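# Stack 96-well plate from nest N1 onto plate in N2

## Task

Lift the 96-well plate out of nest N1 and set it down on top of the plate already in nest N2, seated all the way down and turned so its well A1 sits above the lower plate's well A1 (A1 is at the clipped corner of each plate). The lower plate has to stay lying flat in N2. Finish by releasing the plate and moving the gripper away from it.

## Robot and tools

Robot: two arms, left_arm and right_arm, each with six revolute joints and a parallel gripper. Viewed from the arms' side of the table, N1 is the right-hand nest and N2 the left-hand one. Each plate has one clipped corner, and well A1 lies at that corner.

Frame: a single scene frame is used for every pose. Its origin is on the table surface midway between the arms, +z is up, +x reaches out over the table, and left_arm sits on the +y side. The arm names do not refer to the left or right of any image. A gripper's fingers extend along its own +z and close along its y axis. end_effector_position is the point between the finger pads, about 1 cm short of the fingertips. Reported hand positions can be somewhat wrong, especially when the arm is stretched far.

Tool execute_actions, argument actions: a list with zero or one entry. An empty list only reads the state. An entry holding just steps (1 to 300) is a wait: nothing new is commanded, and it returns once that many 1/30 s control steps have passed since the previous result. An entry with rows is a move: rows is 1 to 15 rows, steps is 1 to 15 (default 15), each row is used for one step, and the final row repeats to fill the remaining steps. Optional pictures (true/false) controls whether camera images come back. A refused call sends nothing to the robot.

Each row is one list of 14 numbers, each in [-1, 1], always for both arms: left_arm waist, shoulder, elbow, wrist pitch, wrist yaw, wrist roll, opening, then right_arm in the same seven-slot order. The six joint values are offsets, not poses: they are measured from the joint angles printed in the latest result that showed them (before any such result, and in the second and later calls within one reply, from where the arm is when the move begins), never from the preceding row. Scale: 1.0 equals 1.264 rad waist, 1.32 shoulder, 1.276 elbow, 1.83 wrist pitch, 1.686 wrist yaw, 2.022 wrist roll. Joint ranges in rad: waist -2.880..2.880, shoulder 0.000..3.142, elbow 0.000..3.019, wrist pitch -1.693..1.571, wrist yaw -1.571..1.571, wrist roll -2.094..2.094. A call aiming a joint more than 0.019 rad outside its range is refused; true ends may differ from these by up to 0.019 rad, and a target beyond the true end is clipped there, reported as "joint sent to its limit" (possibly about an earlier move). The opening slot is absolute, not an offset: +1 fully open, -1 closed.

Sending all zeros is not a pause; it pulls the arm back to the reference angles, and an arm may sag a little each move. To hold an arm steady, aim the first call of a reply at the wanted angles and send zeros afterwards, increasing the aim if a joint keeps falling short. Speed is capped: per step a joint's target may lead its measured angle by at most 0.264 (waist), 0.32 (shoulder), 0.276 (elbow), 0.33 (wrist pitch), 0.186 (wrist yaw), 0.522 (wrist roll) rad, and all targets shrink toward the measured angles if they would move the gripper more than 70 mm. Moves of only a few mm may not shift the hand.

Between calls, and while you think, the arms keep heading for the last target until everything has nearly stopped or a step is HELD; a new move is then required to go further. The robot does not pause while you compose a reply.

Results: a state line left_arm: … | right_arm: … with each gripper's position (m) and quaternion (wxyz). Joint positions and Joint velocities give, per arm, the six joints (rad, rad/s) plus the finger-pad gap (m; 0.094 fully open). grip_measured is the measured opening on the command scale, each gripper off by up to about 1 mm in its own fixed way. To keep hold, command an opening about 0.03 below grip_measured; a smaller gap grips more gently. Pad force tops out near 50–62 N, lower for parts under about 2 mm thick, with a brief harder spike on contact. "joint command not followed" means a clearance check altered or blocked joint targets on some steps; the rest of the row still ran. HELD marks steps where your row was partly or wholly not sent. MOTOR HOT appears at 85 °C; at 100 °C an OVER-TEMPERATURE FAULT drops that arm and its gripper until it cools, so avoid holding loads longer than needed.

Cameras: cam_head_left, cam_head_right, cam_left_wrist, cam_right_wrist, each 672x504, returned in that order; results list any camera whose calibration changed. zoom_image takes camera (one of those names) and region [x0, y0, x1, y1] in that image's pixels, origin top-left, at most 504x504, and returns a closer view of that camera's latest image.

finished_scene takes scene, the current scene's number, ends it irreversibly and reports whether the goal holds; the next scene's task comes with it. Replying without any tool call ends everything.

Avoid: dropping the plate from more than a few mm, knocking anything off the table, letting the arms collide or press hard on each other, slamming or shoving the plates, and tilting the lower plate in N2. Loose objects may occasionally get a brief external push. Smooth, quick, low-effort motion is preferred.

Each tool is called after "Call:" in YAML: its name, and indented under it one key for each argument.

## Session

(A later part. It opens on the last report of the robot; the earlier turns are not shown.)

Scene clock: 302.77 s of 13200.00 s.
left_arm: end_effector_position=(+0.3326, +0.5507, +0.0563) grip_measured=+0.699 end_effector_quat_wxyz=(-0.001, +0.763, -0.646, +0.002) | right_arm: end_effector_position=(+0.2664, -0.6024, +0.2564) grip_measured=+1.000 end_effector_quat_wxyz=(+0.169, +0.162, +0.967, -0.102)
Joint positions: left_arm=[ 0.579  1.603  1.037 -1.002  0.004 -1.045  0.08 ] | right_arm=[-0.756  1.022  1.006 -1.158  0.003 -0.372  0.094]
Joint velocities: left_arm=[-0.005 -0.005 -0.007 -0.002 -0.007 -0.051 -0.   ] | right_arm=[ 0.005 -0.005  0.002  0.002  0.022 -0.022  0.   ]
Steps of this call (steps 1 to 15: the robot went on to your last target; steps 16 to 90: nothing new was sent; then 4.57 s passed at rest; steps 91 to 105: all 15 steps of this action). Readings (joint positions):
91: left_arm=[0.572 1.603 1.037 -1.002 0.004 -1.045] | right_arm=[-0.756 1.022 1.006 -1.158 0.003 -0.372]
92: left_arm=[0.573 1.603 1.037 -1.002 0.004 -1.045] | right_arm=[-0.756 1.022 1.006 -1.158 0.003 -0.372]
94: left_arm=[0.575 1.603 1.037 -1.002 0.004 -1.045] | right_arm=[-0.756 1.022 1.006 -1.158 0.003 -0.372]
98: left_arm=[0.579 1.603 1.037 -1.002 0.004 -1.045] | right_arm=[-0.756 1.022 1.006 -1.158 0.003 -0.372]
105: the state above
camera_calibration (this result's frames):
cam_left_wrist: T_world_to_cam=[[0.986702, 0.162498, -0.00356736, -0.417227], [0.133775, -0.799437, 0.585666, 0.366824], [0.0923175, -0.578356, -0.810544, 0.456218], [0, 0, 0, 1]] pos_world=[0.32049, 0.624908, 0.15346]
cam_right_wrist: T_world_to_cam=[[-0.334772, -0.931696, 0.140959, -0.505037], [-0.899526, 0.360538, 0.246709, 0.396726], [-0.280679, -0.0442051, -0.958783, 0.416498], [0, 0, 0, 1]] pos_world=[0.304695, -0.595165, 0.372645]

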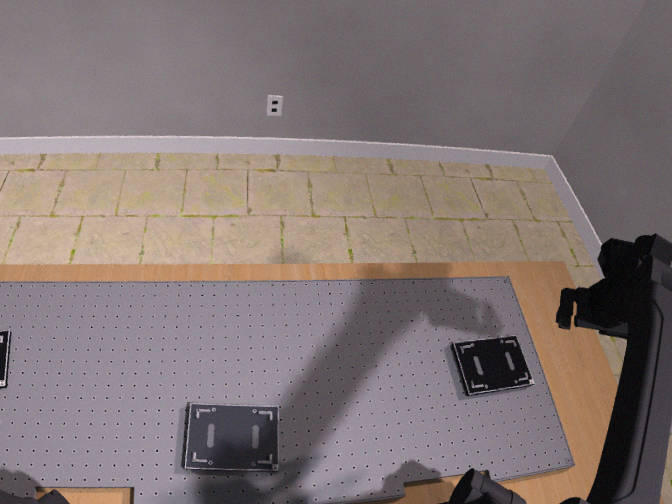

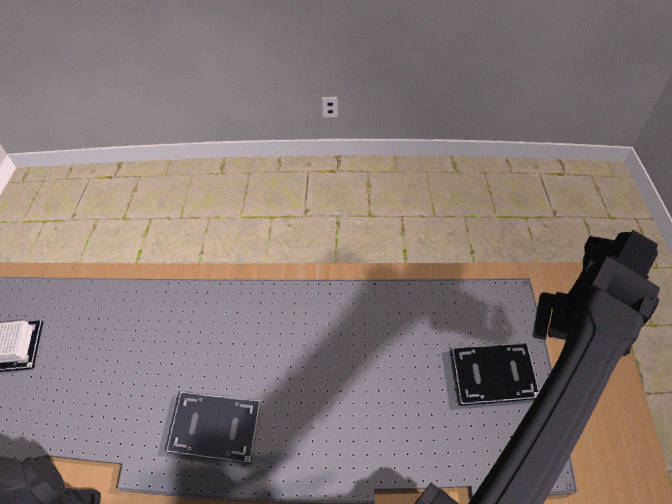

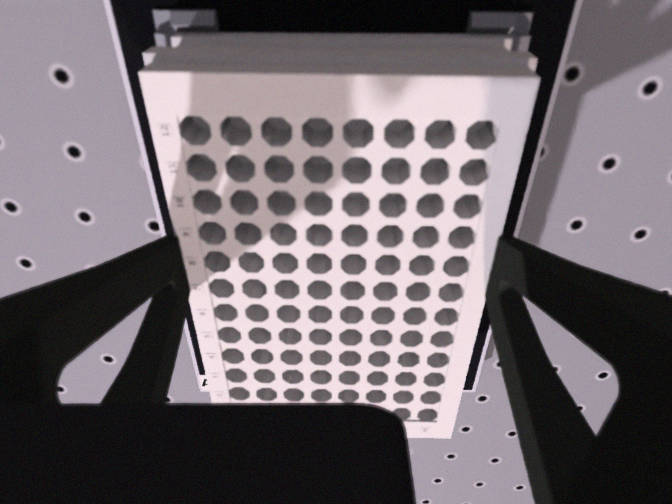

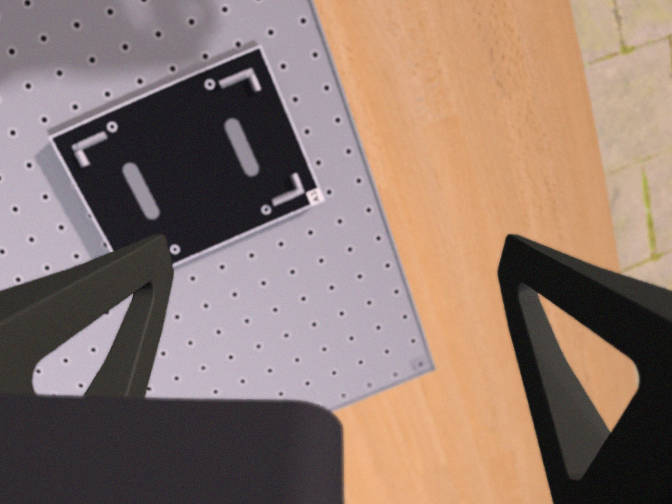

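Call:
execute_actions:
  actions:
    - {"rows":[[0,0.012,0.03,0.012,0,0,0.67,0,0,0,0,0,0,1],[0,0.022,0.03,0.012,0,0,0.67,0,0,0,0,0,0,1]],"steps":15}

Call:
zoom_image:
  camera: "cam_left_wrist"
  region: [100,0,260,100]

Call:
zoom_image:
  camera: "cam_left_wrist"
  region: [420,0,580,100]

Scene clock: 315.00 s of 13200.00 s.
left_arm: end_effector_position=(+0.3330, +0.5511, +0.0501) grip_measured=+0.699 end_effector_quat_wxyz=(+0.003, +0.763, -0.646, +0.001) | right_arm: end_effector_position=(+0.2664, -0.6024, +0.2564) grip_measured=+1.000 end_effector_quat_wxyz=(+0.169, +0.162, +0.967, -0.102)
Joint positions: left_arm=[ 0.579  1.618  1.037 -0.995  0.004 -1.045  0.08 ] | right_arm=[-0.756  1.022  1.006 -1.158  0.003 -0.372  0.094]
Joint velocities: left_arm=[-0.024 -0.005  0.012  0.012 -0.022 -0.007 -0.   ] | right_arm=[-0.015 -0.024  0.002  0.007  0.007  0.007  0.   ]
Steps of this call (steps 1 to 15: the robot went on to your last target; steps 16 to 90: nothing new was sent; then 8.73 s passed at rest; steps 91 to 105: all 15 steps of this action). Readings (joint positions):
91: left_arm=[0.579 1.603 1.037 -1.001 0.004 -1.045] | right_arm=[-0.756 1.022 1.006 -1.158 0.003 -0.372]
92: left_arm=[0.579 1.604 1.037 -0.999 0.004 -1.045] | right_arm=[-0.756 1.022 1.006 -1.158 0.003 -0.372]
94: left_arm=[0.579 1.607 1.037 -0.996 0.004 -1.045] | right_arm=[-0.756 1.022 1.006 -1.158 0.003 -0.372]
98: left_arm=[0.579 1.617 1.037 -0.995 0.004 -1.045] | right_arm=[-0.756 1.022 1.006 -1.158 0.003 -0.372]
105: the state above
camera_calibration (this result's frames):
cam_left_wrist: T_world_to_cam=[[0.986656, 0.162459, -0.0108175, -0.417288], [0.137573, -0.796295, 0.589057, 0.367471], [0.0870837, -0.582684, -0.808019, 0.45538], [0, 0, 0, 1]] pos_world=[0.321509, 0.625751, 0.14698]
cam_right_wrist: T_world_to_cam=[[-0.334772, -0.931696, 0.140959, -0.505037], [-0.899526, 0.360538, 0.246709, 0.396726], [-0.280679, -0.0442051, -0.958783, 0.416498], [0, 0, 0, 1]] pos_world=[0.304695, -0.595165, 0.372645]

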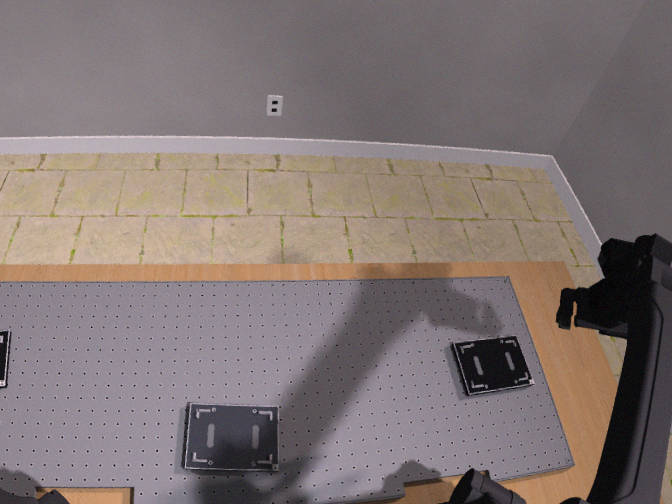

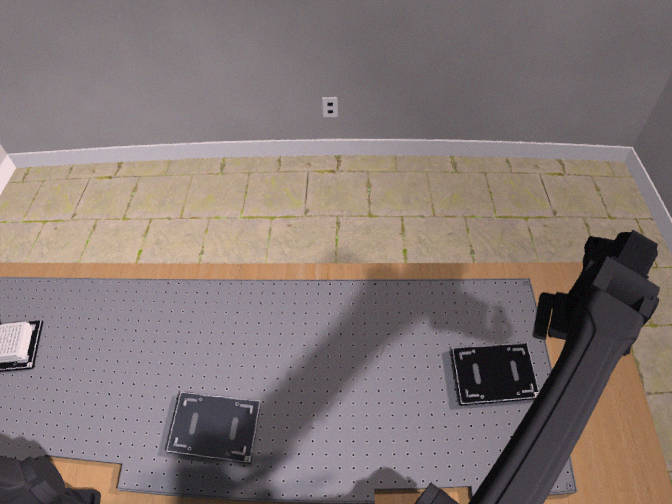

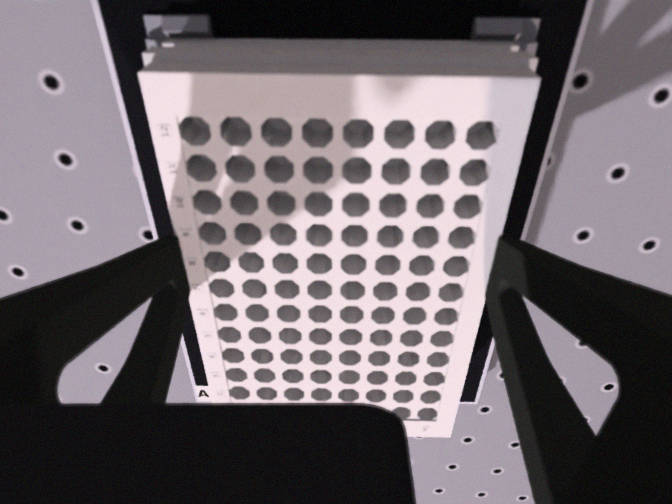

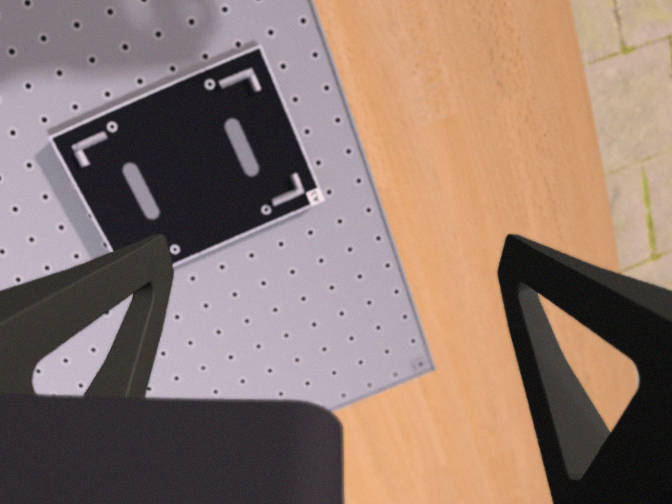

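Region (100, 0, 260, 100) of cam_left_wrist's 672x504 image, scaled by 3.150, with more detail than that image has; it fills the top 315 rows of this view, and the rest is white.

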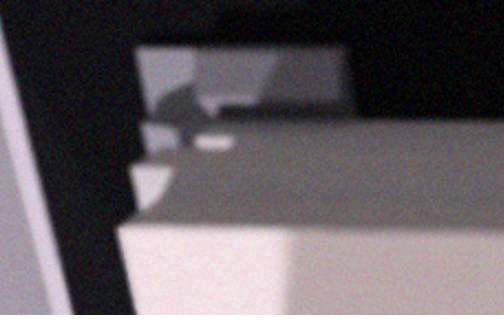

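Region (420, 0, 580, 100) of cam_left_wrist's 672x504 image, scaled by 3.150, with more detail than that image has; it fills the top 315 rows of this view, and the rest is white.

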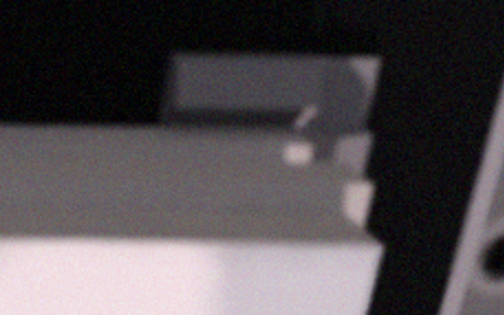

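Call:
execute_actions:
  actions:
    - {"rows":[[0,0.016,0.03,0.009,0,0,0.67,0,0,0,0,0,0,1]],"steps":15}

Scene clock: 318.20 s of 13200.00 s.
left_arm: end_effector_position=(+0.3330, +0.5510, +0.0498) grip_measured=+0.699 end_effector_quat_wxyz=(+0.003, +0.763, -0.646, +0.001) | right_arm: end_effector_position=(+0.2664, -0.6024, +0.2564) grip_measured=+1.000 end_effector_quat_wxyz=(+0.169, +0.162, +0.967, -0.102)
Joint positions: left_arm=[ 0.579  1.619  1.037 -0.995  0.004 -1.045  0.08 ] | right_arm=[-0.756  1.022  1.006 -1.158  0.003 -0.372  0.094]
Joint velocities: left_arm=[-0.005 -0.015  0.012 -0.027 -0.022 -0.051 -0.   ] | right_arm=[-0.005 -0.005  0.007 -0.022 -0.007 -0.081  0.   ]
Steps of this call (steps 1 to 15: the robot went on to your last target; steps 16 to 81: nothing new was sent; steps 82 to 96: all 15 steps of this action). Readings (joint positions):
82: left_arm=[0.579 1.618 1.037 -0.995 0.004 -1.045] | right_arm=[-0.756 1.022 1.006 -1.158 0.003 -0.372]
83: left_arm=[0.579 1.618 1.037 -0.995 0.004 -1.045] | right_arm=[-0.756 1.022 1.006 -1.158 0.003 -0.372]
85: left_arm=[0.579 1.619 1.037 -0.995 0.004 -1.045] | right_arm=[-0.756 1.022 1.006 -1.158 0.003 -0.372]
89: left_arm=[0.579 1.619 1.037 -0.995 0.004 -1.045] | right_arm=[-0.756 1.022 1.006 -1.158 0.003 -0.372]
96: the state above
camera_calibration (this result's frames):
cam_left_wrist: T_world_to_cam=[[0.986649, 0.162454, -0.0114766, -0.4172], [0.13792, -0.796009, 0.589363, 0.36734], [0.0866087, -0.583077, -0.807787, 0.455475], [0, 0, 0, 1]] pos_world=[0.321519, 0.625759, 0.146643]
cam_right_wrist: T_world_to_cam=[[-0.334772, -0.931696, 0.140959, -0.505037], [-0.899526, 0.360538, 0.246709, 0.396726], [-0.280679, -0.0442051, -0.958783, 0.416498], [0, 0, 0, 1]] pos_world=[0.304695, -0.595165, 0.372645]

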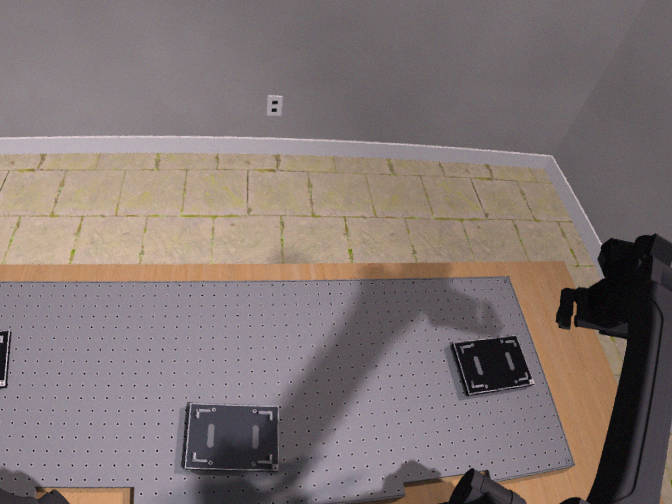

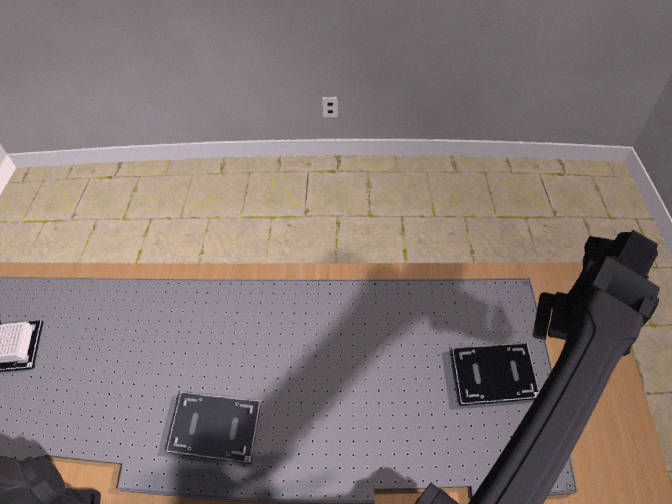

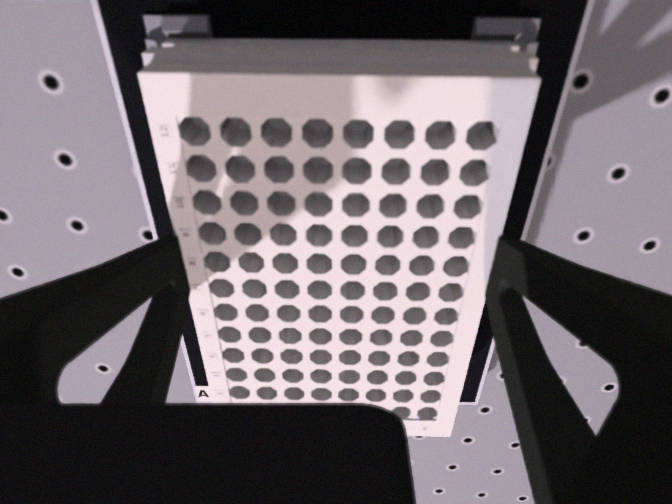

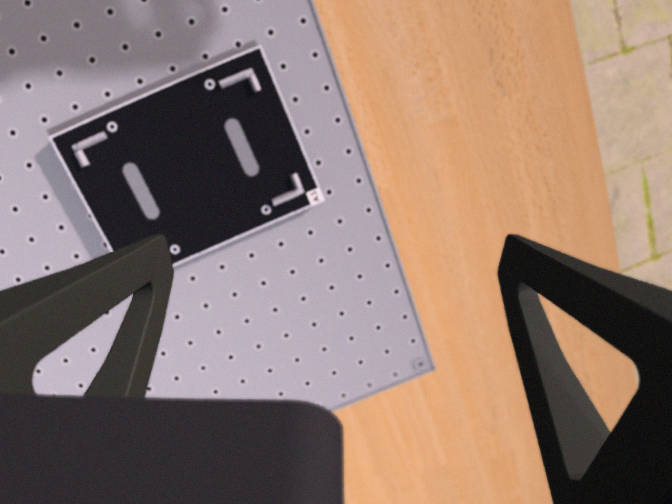

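Call:
execute_actions:
  actions:
    - {"rows":[[0,0,0.03,0,0,0,0.72,0,0,0,0,0,0,1],[0,0,0.03,0,0,0,0.78,0,0,0,0,0,0,1]],"steps":12}

Scene clock: 322.53 s of 13200.00 s.
left_arm: end_effector_position=(+0.3330, +0.5510, +0.0498) grip_measured=+0.778 end_effector_quat_wxyz=(+0.003, +0.763, -0.646, +0.001) | right_arm: end_effector_position=(+0.2664, -0.6024, +0.2564) grip_measured=+1.000 end_effector_quat_wxyz=(+0.169, +0.162, +0.967, -0.102)
Joint positions: left_arm=[ 0.579  1.619  1.037 -0.995  0.004 -1.045  0.084] | right_arm=[-0.756  1.022  1.006 -1.158  0.003 -0.372  0.094]
Joint velocities: left_arm=[-0.005 -0.005 -0.017 -0.017  0.022 -0.051  0.   ] | right_arm=[-0.005  0.005 -0.002 -0.002 -0.022  0.037  0.   ]
Steps of this call (steps 1 to 15: the robot went on to your last target; steps 16 to 90: nothing new was sent; then 0.93 s passed at rest; steps 91 to 102: all 12 steps of this action). Readings (joint positions):
91: left_arm=[0.579 1.619 1.037 -0.995 0.004 -1.045] | right_arm=[-0.756 1.022 1.006 -1.158 0.003 -0.372]
92: left_arm=[0.579 1.619 1.037 -0.995 0.004 -1.045] | right_arm=[-0.756 1.022 1.006 -1.158 0.003 -0.372]
94: left_arm=[0.579 1.619 1.037 -0.995 0.004 -1.045] | right_arm=[-0.756 1.022 1.006 -1.158 0.003 -0.372]
98: left_arm=[0.579 1.619 1.037 -0.995 0.004 -1.045] | right_arm=[-0.756 1.022 1.006 -1.158 0.003 -0.372]
102: the state above
camera_calibration (this result's frames):
cam_left_wrist: T_world_to_cam=[[0.986649, 0.162454, -0.0114766, -0.4172], [0.13792, -0.796009, 0.589363, 0.36734], [0.0866087, -0.583077, -0.807787, 0.455475], [0, 0, 0, 1]] pos_world=[0.321519, 0.625759, 0.146643]
cam_right_wrist: T_world_to_cam=[[-0.334772, -0.931696, 0.140959, -0.505037], [-0.899526, 0.360538, 0.246709, 0.396726], [-0.280679, -0.0442051, -0.958783, 0.416498], [0, 0, 0, 1]] pos_world=[0.304695, -0.595165, 0.372645]

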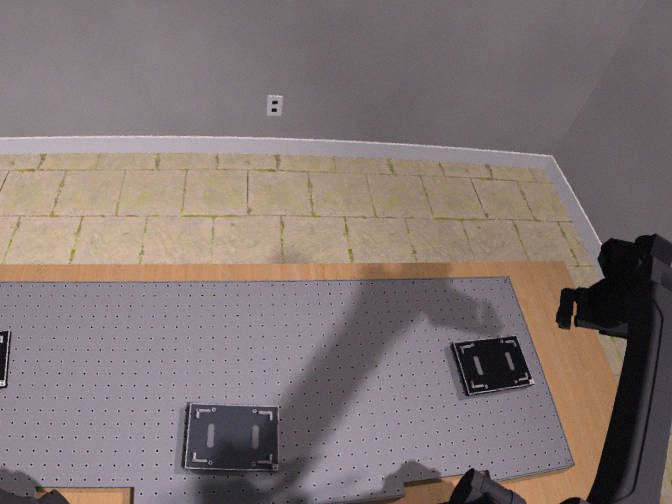

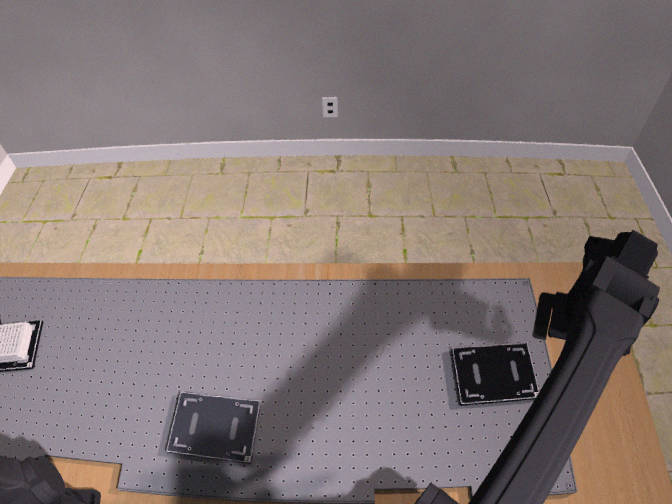

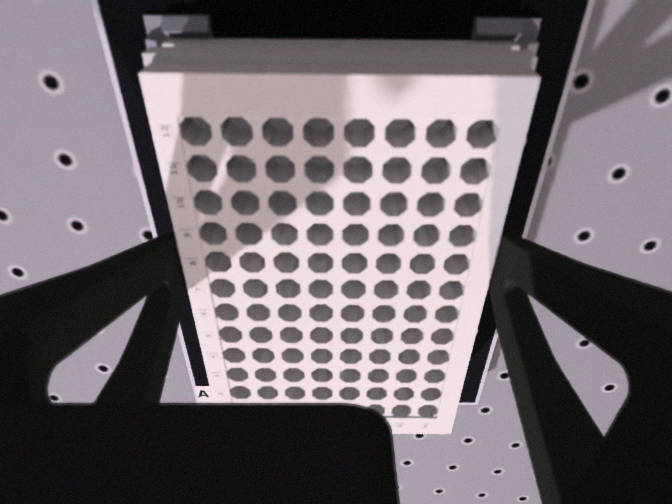

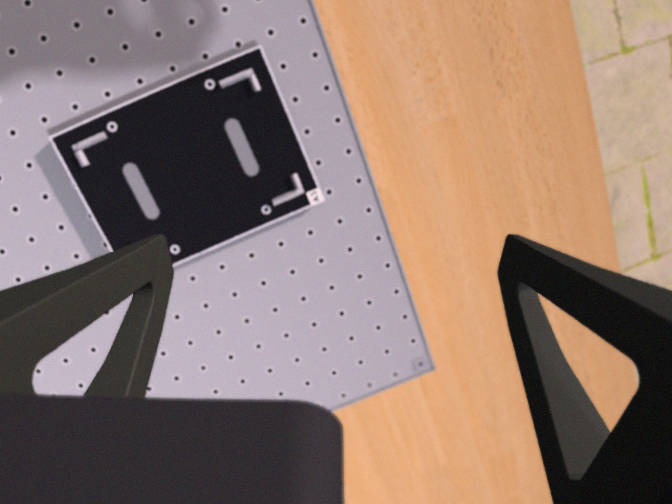

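Call:
execute_actions:
  actions:
    - {"rows":[[0,0,0.03,0,0,0,0.72,0,0,0,0,0,0,1],[0,0,0.03,0,0,0,0.69,0,0,0,0,0,0,1],[0,0,0.03,0,0,0,0.675,0,0,0,0,0,0,1]],"steps":12}
  pictures: false

Call:
execute_actions:
  actions:
    - {"rows":[[0,0.01,0.03,0.014,0,0,0.675,0,0,0,0,0,0,1]],"steps":15}

Scene clock: 328.73 s of 13200.00 s.
left_arm: end_effector_position=(+0.3330, +0.5510, +0.0498) grip_measured=+0.699 end_effector_quat_wxyz=(+0.003, +0.763, -0.646, +0.001) | right_arm: end_effector_position=(+0.2664, -0.6024, +0.2564) grip_measured=+1.000 end_effector_quat_wxyz=(+0.169, +0.162, +0.967, -0.102)
Joint positions: left_arm=[ 0.579  1.619  1.037 -0.995  0.004 -1.045  0.08 ] | right_arm=[-0.756  1.022  1.006 -1.158  0.003 -0.372  0.094]
Joint velocities: left_arm=[-0.005 -0.015 -0.022  0.002  0.037 -0.037 -0.   ] | right_arm=[-0.015 -0.005 -0.002  0.012 -0.007  0.007  0.   ]
Steps of this call (steps 1 to 15: the robot went on to your last target; steps 16 to 90: nothing new was sent; then 2.80 s passed at rest; steps 91 to 102: all 12 steps of this action). Readings (joint positions):
91: left_arm=[0.579 1.619 1.037 -0.995 0.004 -1.045] | right_arm=[-0.756 1.022 1.006 -1.158 0.003 -0.372]
92: left_arm=[0.579 1.619 1.037 -0.995 0.004 -1.045] | right_arm=[-0.756 1.022 1.006 -1.158 0.003 -0.372]
94: left_arm=[0.579 1.619 1.037 -0.995 0.004 -1.045] | right_arm=[-0.756 1.022 1.006 -1.158 0.003 -0.372]
98: left_arm=[0.579 1.619 1.037 -0.995 0.004 -1.045] | right_arm=[-0.756 1.022 1.006 -1.158 0.003 -0.372]
102: the state above

Scene clock: 329.23 s of 13200.00 s.
left_arm: end_effector_position=(+0.3338, +0.5517, +0.0498) grip_measured=+0.699 end_effector_quat_wxyz=(+0.001, +0.763, -0.646, +0.002) | right_arm: end_effector_position=(+0.2664, -0.6024, +0.2564) grip_measured=+1.000 end_effector_quat_wxyz=(+0.169, +0.162, +0.967, -0.102)
Joint positions: left_arm=[ 0.579  1.619  1.037 -0.991  0.004 -1.045  0.08 ] | right_arm=[-0.756  1.022  1.006 -1.158  0.003 -0.372  0.094]
Joint velocities: left_arm=[-0.005 -0.005  0.012 -0.017  0.007 -0.037 -0.   ] | right_arm=[-0.015  0.005  0.007  0.007  0.066  0.037  0.   ]
Steps of this call (steps 1 to 15: all 15 steps of this action). Readings (joint positions):
1: left_arm=[0.579 1.619 1.037 -0.993 0.004 -1.045] | right_arm=[-0.756 1.022 1.006 -1.158 0.003 -0.372]
2: left_arm=[0.579 1.619 1.037 -0.991 0.004 -1.045] | right_arm=[-0.756 1.022 1.006 -1.158 0.003 -0.372]
4: left_arm=[0.579 1.619 1.037 -0.991 0.004 -1.045] | right_arm=[-0.756 1.022 1.006 -1.158 0.003 -0.372]
8: left_arm=[0.579 1.619 1.037 -0.991 0.004 -1.045] | right_arm=[-0.756 1.022 1.006 -1.158 0.003 -0.372]
15: the state above
camera_calibration (this result's frames):
cam_left_wrist: T_world_to_cam=[[0.986681, 0.16248, -0.0078516, -0.418297], [0.136017, -0.797583, 0.587675, 0.369344], [0.0892228, -0.580915, -0.809059, 0.453784], [0, 0, 0, 1]] pos_world=[0.322001, 0.626157, 0.1468]
cam_right_wrist: T_world_to_cam=[[-0.334772, -0.931696, 0.140959, -0.505037], [-0.899526, 0.360538, 0.246709, 0.396726], [-0.280679, -0.0442051, -0.958783, 0.416498], [0, 0, 0, 1]] pos_world=[0.304695, -0.595165, 0.372645]

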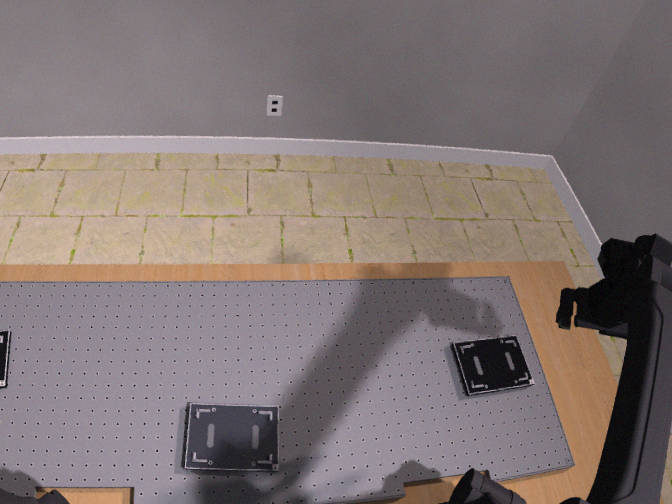

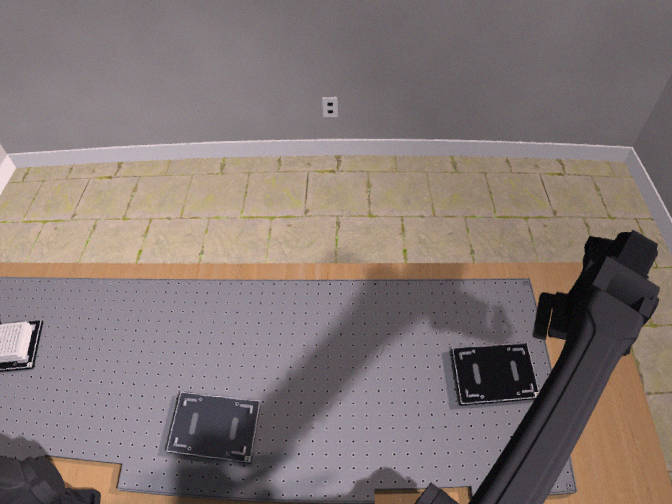

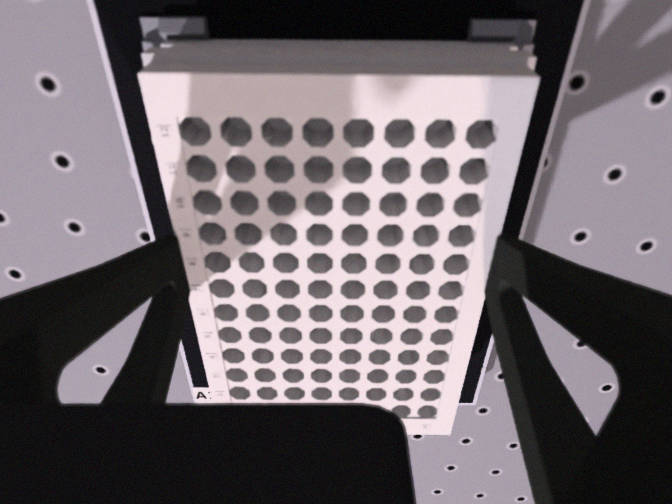

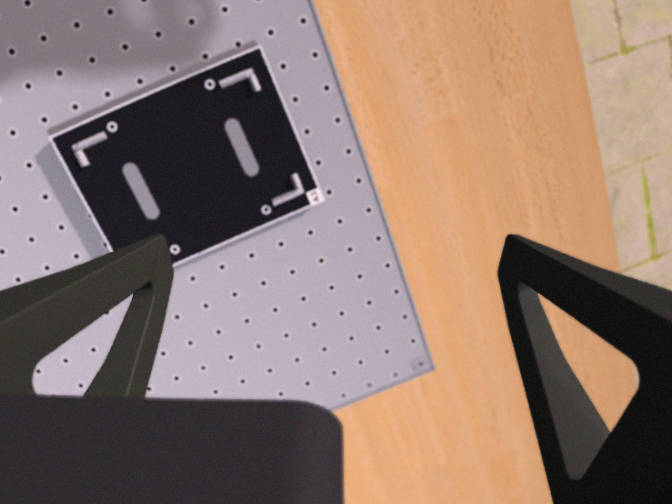

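Call:
execute_actions:
  actions:
    - {"rows":[[0,0.01,0.03,-0.017,0,0,0.675,0,0,0,0,0,0,1]],"steps":15}

Scene clock: 332.80 s of 13200.00 s.
left_arm: end_effector_position=(+0.3325, +0.5505, +0.0501) grip_measured=+0.699 end_effector_quat_wxyz=(+0.005, +0.763, -0.646, +0.001) | right_arm: end_effector_position=(+0.2664, -0.6024, +0.2564) grip_measured=+1.000 end_effector_quat_wxyz=(+0.169, +0.162, +0.967, -0.102)
Joint positions: left_arm=[ 0.579  1.619  1.038 -0.999  0.004 -1.045  0.08 ] | right_arm=[-0.756  1.022  1.006 -1.158  0.003 -0.372  0.094]
Joint velocities: left_arm=[-0.005 -0.005 -0.012 -0.002  0.007  0.007 -0.001] | right_arm=[-0.024 -0.024 -0.002 -0.002 -0.095  0.007  0.   ]
Steps of this call (steps 1 to 15: the robot went on to your last target; steps 16 to 90: nothing new was sent; then 0.07 s passed at rest; steps 91 to 105: all 15 steps of this action). Readings (joint positions):
91: left_arm=[0.579 1.619 1.037 -0.995 0.004 -1.045] | right_arm=[-0.756 1.022 1.006 -1.158 0.003 -0.372]
92: left_arm=[0.579 1.619 1.037 -0.998 0.004 -1.045] | right_arm=[-0.756 1.022 1.006 -1.158 0.003 -0.372]
94: left_arm=[0.579 1.619 1.038 -0.999 0.004 -1.045] | right_arm=[-0.756 1.022 1.006 -1.158 0.003 -0.372]
98: left_arm=[0.579 1.619 1.038 -0.999 0.004 -1.045] | right_arm=[-0.756 1.022 1.006 -1.158 0.003 -0.372]
105: the state above
camera_calibration (this result's frames):
cam_left_wrist: T_world_to_cam=[[0.986618, 0.162425, -0.0142502, -0.416474], [0.13934, -0.794543, 0.591004, 0.36551], [0.0846712, -0.58508, -0.806543, 0.457121], [0, 0, 0, 1]] pos_world=[0.321266, 0.625512, 0.146735]
cam_right_wrist: T_world_to_cam=[[-0.334772, -0.931696, 0.140959, -0.505037], [-0.899526, 0.360538, 0.246709, 0.396726], [-0.280679, -0.0442051, -0.958783, 0.416498], [0, 0, 0, 1]] pos_world=[0.304695, -0.595165, 0.372645]

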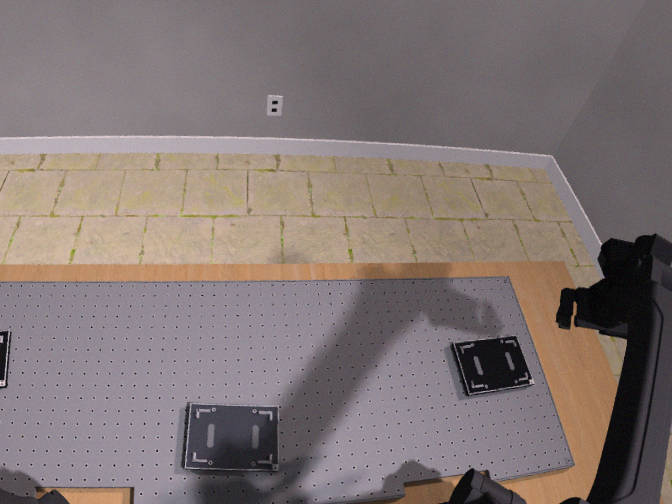

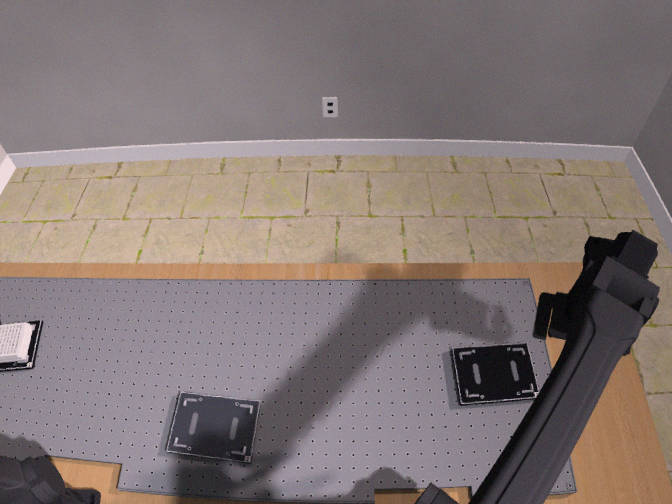

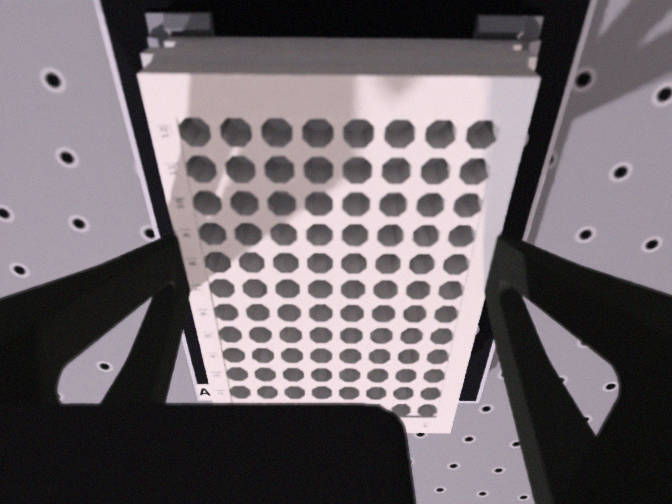

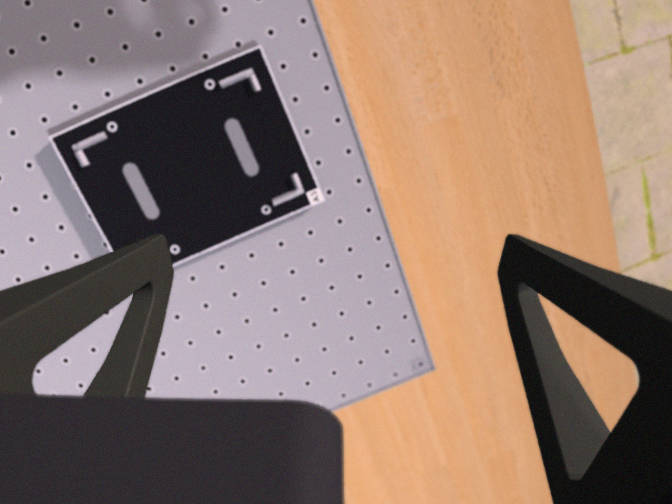

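Blocked both ways: nested. Release and lift with shoulder only.

Call:
execute_actions:
  actions:
    - {"rows":[[0,0,0,0,0,0,0.72,0,0,0,0,0,0,1],[0,0,0,0,0,0,0.8,0,0,0,0,0,0,1],[0,0,0,0,0,0,1,0,0,0,0,0,0,1]],"steps":15}
  pictures: false

Call:
execute_actions:
  actions:
    - {"rows":[[0,-0.02,0,0,0,0,1,0,0,0,0,0,0,1],[0,-0.03,0,0,0,0,1,0,0,0,0,0,0,1],[0,-0.04,0,0,0,0,1,0,0,0,0,0,0,1],[0,-0.055,0,0,0,0,1,0,0,0,0,0,0,1],[0,-0.07,0,0,0,0,1,0,0,0,0,0,0,1],[0,-0.09,0,0,0,0,1,0,0,0,0,0,0,1],[0,-0.11,0,0,0,0,1,0,0,0,0,0,0,1],[0,-0.13,0,0,0,0,1,0,0,0,0,0,0,1],[0,-0.15,0,-0.03,0,0,1,0,0,0,0,0,0,1],[0,-0.17,0,-0.06,0,0,1,0,0,0,0,0,0,1]],"steps":15}
  pictures: false

Call:
execute_actions:
  actions:
    - {"steps":15}

Scene clock: 342.60 s of 13200.00 s.
left_arm: end_effector_position=(+0.3325, +0.5505, +0.0501) grip_measured=+0.998 end_effector_quat_wxyz=(+0.005, +0.763, -0.646, +0.001) | right_arm: end_effector_position=(+0.2664, -0.6024, +0.2564) grip_measured=+1.000 end_effector_quat_wxyz=(+0.169, +0.162, +0.967, -0.102)
Joint positions: left_arm=[ 0.579  1.619  1.038 -0.999  0.004 -1.045  0.094] | right_arm=[-0.756  1.022  1.006 -1.158  0.003 -0.372  0.094]
Joint velocities: left_arm=[-0.005 -0.024 -0.007 -0.007  0.007 -0.007  0.   ] | right_arm=[ 0.005  0.005 -0.012 -0.017 -0.066 -0.007  0.   ]
Steps of this call (steps 1 to 15: the robot went on to your last target; steps 16 to 90: nothing new was sent; then 6.30 s passed at rest; steps 91 to 105: all 15 steps of this action). Readings (joint positions):
91: left_arm=[0.579 1.619 1.038 -0.999 0.004 -1.045] | right_arm=[-0.756 1.022 1.006 -1.158 0.003 -0.372]
92: left_arm=[0.579 1.619 1.038 -0.999 0.004 -1.045] | right_arm=[-0.756 1.022 1.006 -1.158 0.003 -0.372]
94: left_arm=[0.579 1.619 1.038 -0.999 0.004 -1.045] | right_arm=[-0.756 1.022 1.006 -1.158 0.003 -0.372]
98: left_arm=[0.579 1.619 1.038 -0.999 0.004 -1.045] | right_arm=[-0.756 1.022 1.006 -1.158 0.003 -0.372]
105: the state above

Scene clock: 343.10 s of 13200.00 s.
left_arm: end_effector_position=(+0.3197, +0.5400, +0.1471) grip_measured=+0.998 end_effector_quat_wxyz=(-0.071, +0.761, -0.645, +0.015) | right_arm: end_effector_position=(+0.2664, -0.6024, +0.2564) grip_measured=+1.000 end_effector_quat_wxyz=(+0.169, +0.162, +0.967, -0.102)
Joint positions: left_arm=[ 0.579  1.367  1.034 -1.093  0.004 -1.045  0.094] | right_arm=[-0.756  1.022  1.006 -1.158  0.003 -0.372  0.094]
Joint velocities: left_arm=[ 0.005 -0.2   -0.007 -0.076 -0.007  0.007  0.   ] | right_arm=[-0.015  0.024 -0.007  0.012 -0.066 -0.022  0.   ]
Steps of this call (steps 1 to 15: all 15 steps of this action). Readings (joint positions):
1: left_arm=[0.579 1.618 1.038 -0.999 0.004 -1.045] | right_arm=[-0.756 1.022 1.006 -1.158 0.003 -0.372]
2: left_arm=[0.579 1.616 1.038 -0.999 0.004 -1.045] | right_arm=[-0.756 1.022 1.006 -1.158 0.003 -0.372]
4: left_arm=[0.579 1.605 1.038 -0.999 0.004 -1.045] | right_arm=[-0.756 1.022 1.006 -1.158 0.003 -0.372]
8: left_arm=[0.579 1.536 1.034 -0.999 0.004 -1.045] | right_arm=[-0.756 1.022 1.006 -1.158 0.003 -0.372]
15: the state above

Scene clock: 343.60 s of 13200.00 s.
left_arm: end_effector_position=(+0.3193, +0.5397, +0.1412) grip_measured=+0.998 end_effector_quat_wxyz=(-0.062, +0.762, -0.645, +0.013) | right_arm: end_effector_position=(+0.2664, -0.6024, +0.2564) grip_measured=+1.000 end_effector_quat_wxyz=(+0.169, +0.162, +0.967, -0.102)
Joint positions: left_arm=[ 0.579  1.382  1.034 -1.096  0.004 -1.045  0.094] | right_arm=[-0.756  1.022  1.006 -1.158  0.003 -0.372  0.094]
Joint velocities: left_arm=[ 0.005 -0.005 -0.002 -0.002 -0.022 -0.051 -0.   ] | right_arm=[-0.005 -0.005  0.007  0.002 -0.037 -0.066  0.   ]
Steps of this call (steps 1 to 15: the robot went on to your last target). Readings (joint positions):
1: left_arm=[0.579 1.364 1.034 -1.094 0.004 -1.045] | right_arm=[-0.756 1.022 1.006 -1.158 0.003 -0.372]
2: left_arm=[0.579 1.364 1.034 -1.095 0.004 -1.045] | right_arm=[-0.756 1.022 1.006 -1.158 0.003 -0.372]
4: left_arm=[0.579 1.371 1.034 -1.096 0.004 -1.045] | right_arm=[-0.756 1.022 1.006 -1.158 0.003 -0.372]
8: left_arm=[0.579 1.381 1.034 -1.096 0.004 -1.045] | right_arm=[-0.756 1.022 1.006 -1.158 0.003 -0.372]
15: the state above
camera_calibration (this result's frames):
cam_left_wrist: T_world_to_cam=[[0.981946, 0.15856, 0.103157, -0.413418], [0.0803556, -0.843327, 0.53136, 0.358445], [0.171247, -0.513477, -0.840842, 0.463884], [0, 0, 0, 1]] pos_world=[0.297712, 0.606032, 0.242237]
cam_right_wrist: T_world_to_cam=[[-0.334772, -0.931696, 0.140959, -0.505037], [-0.899526, 0.360538, 0.246709, 0.396726], [-0.280679, -0.0442051, -0.958783, 0.416498], [0, 0, 0, 1]] pos_world=[0.304695, -0.595165, 0.372645]

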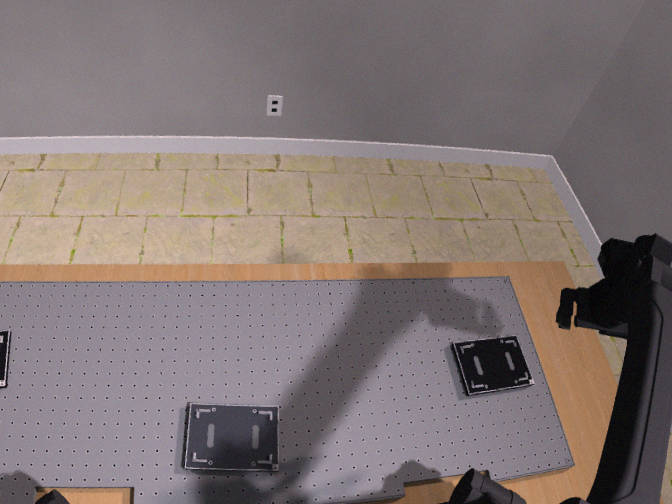

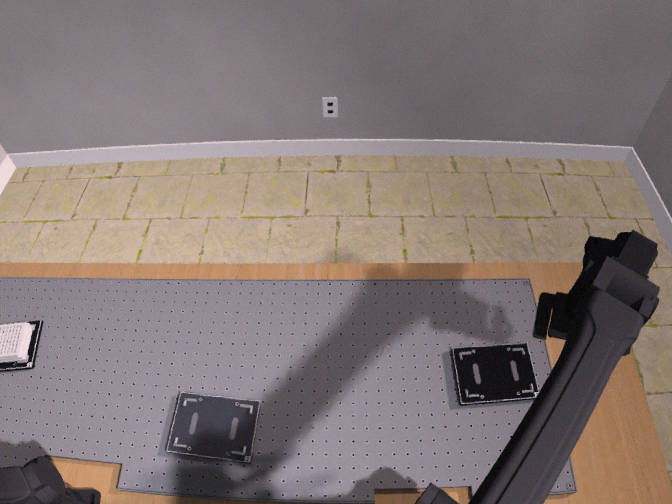

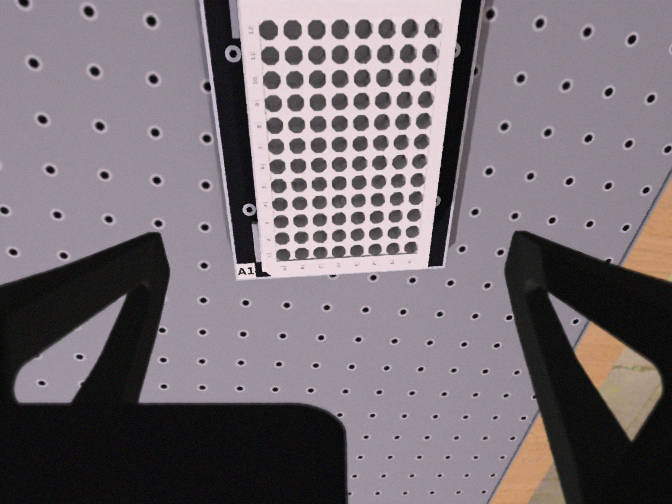

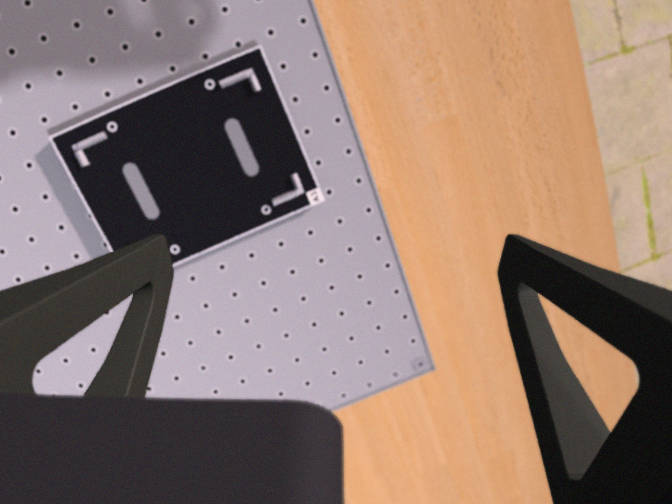

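Call:
finished_scene:
  scene: 2

The scene is finished: the task was done.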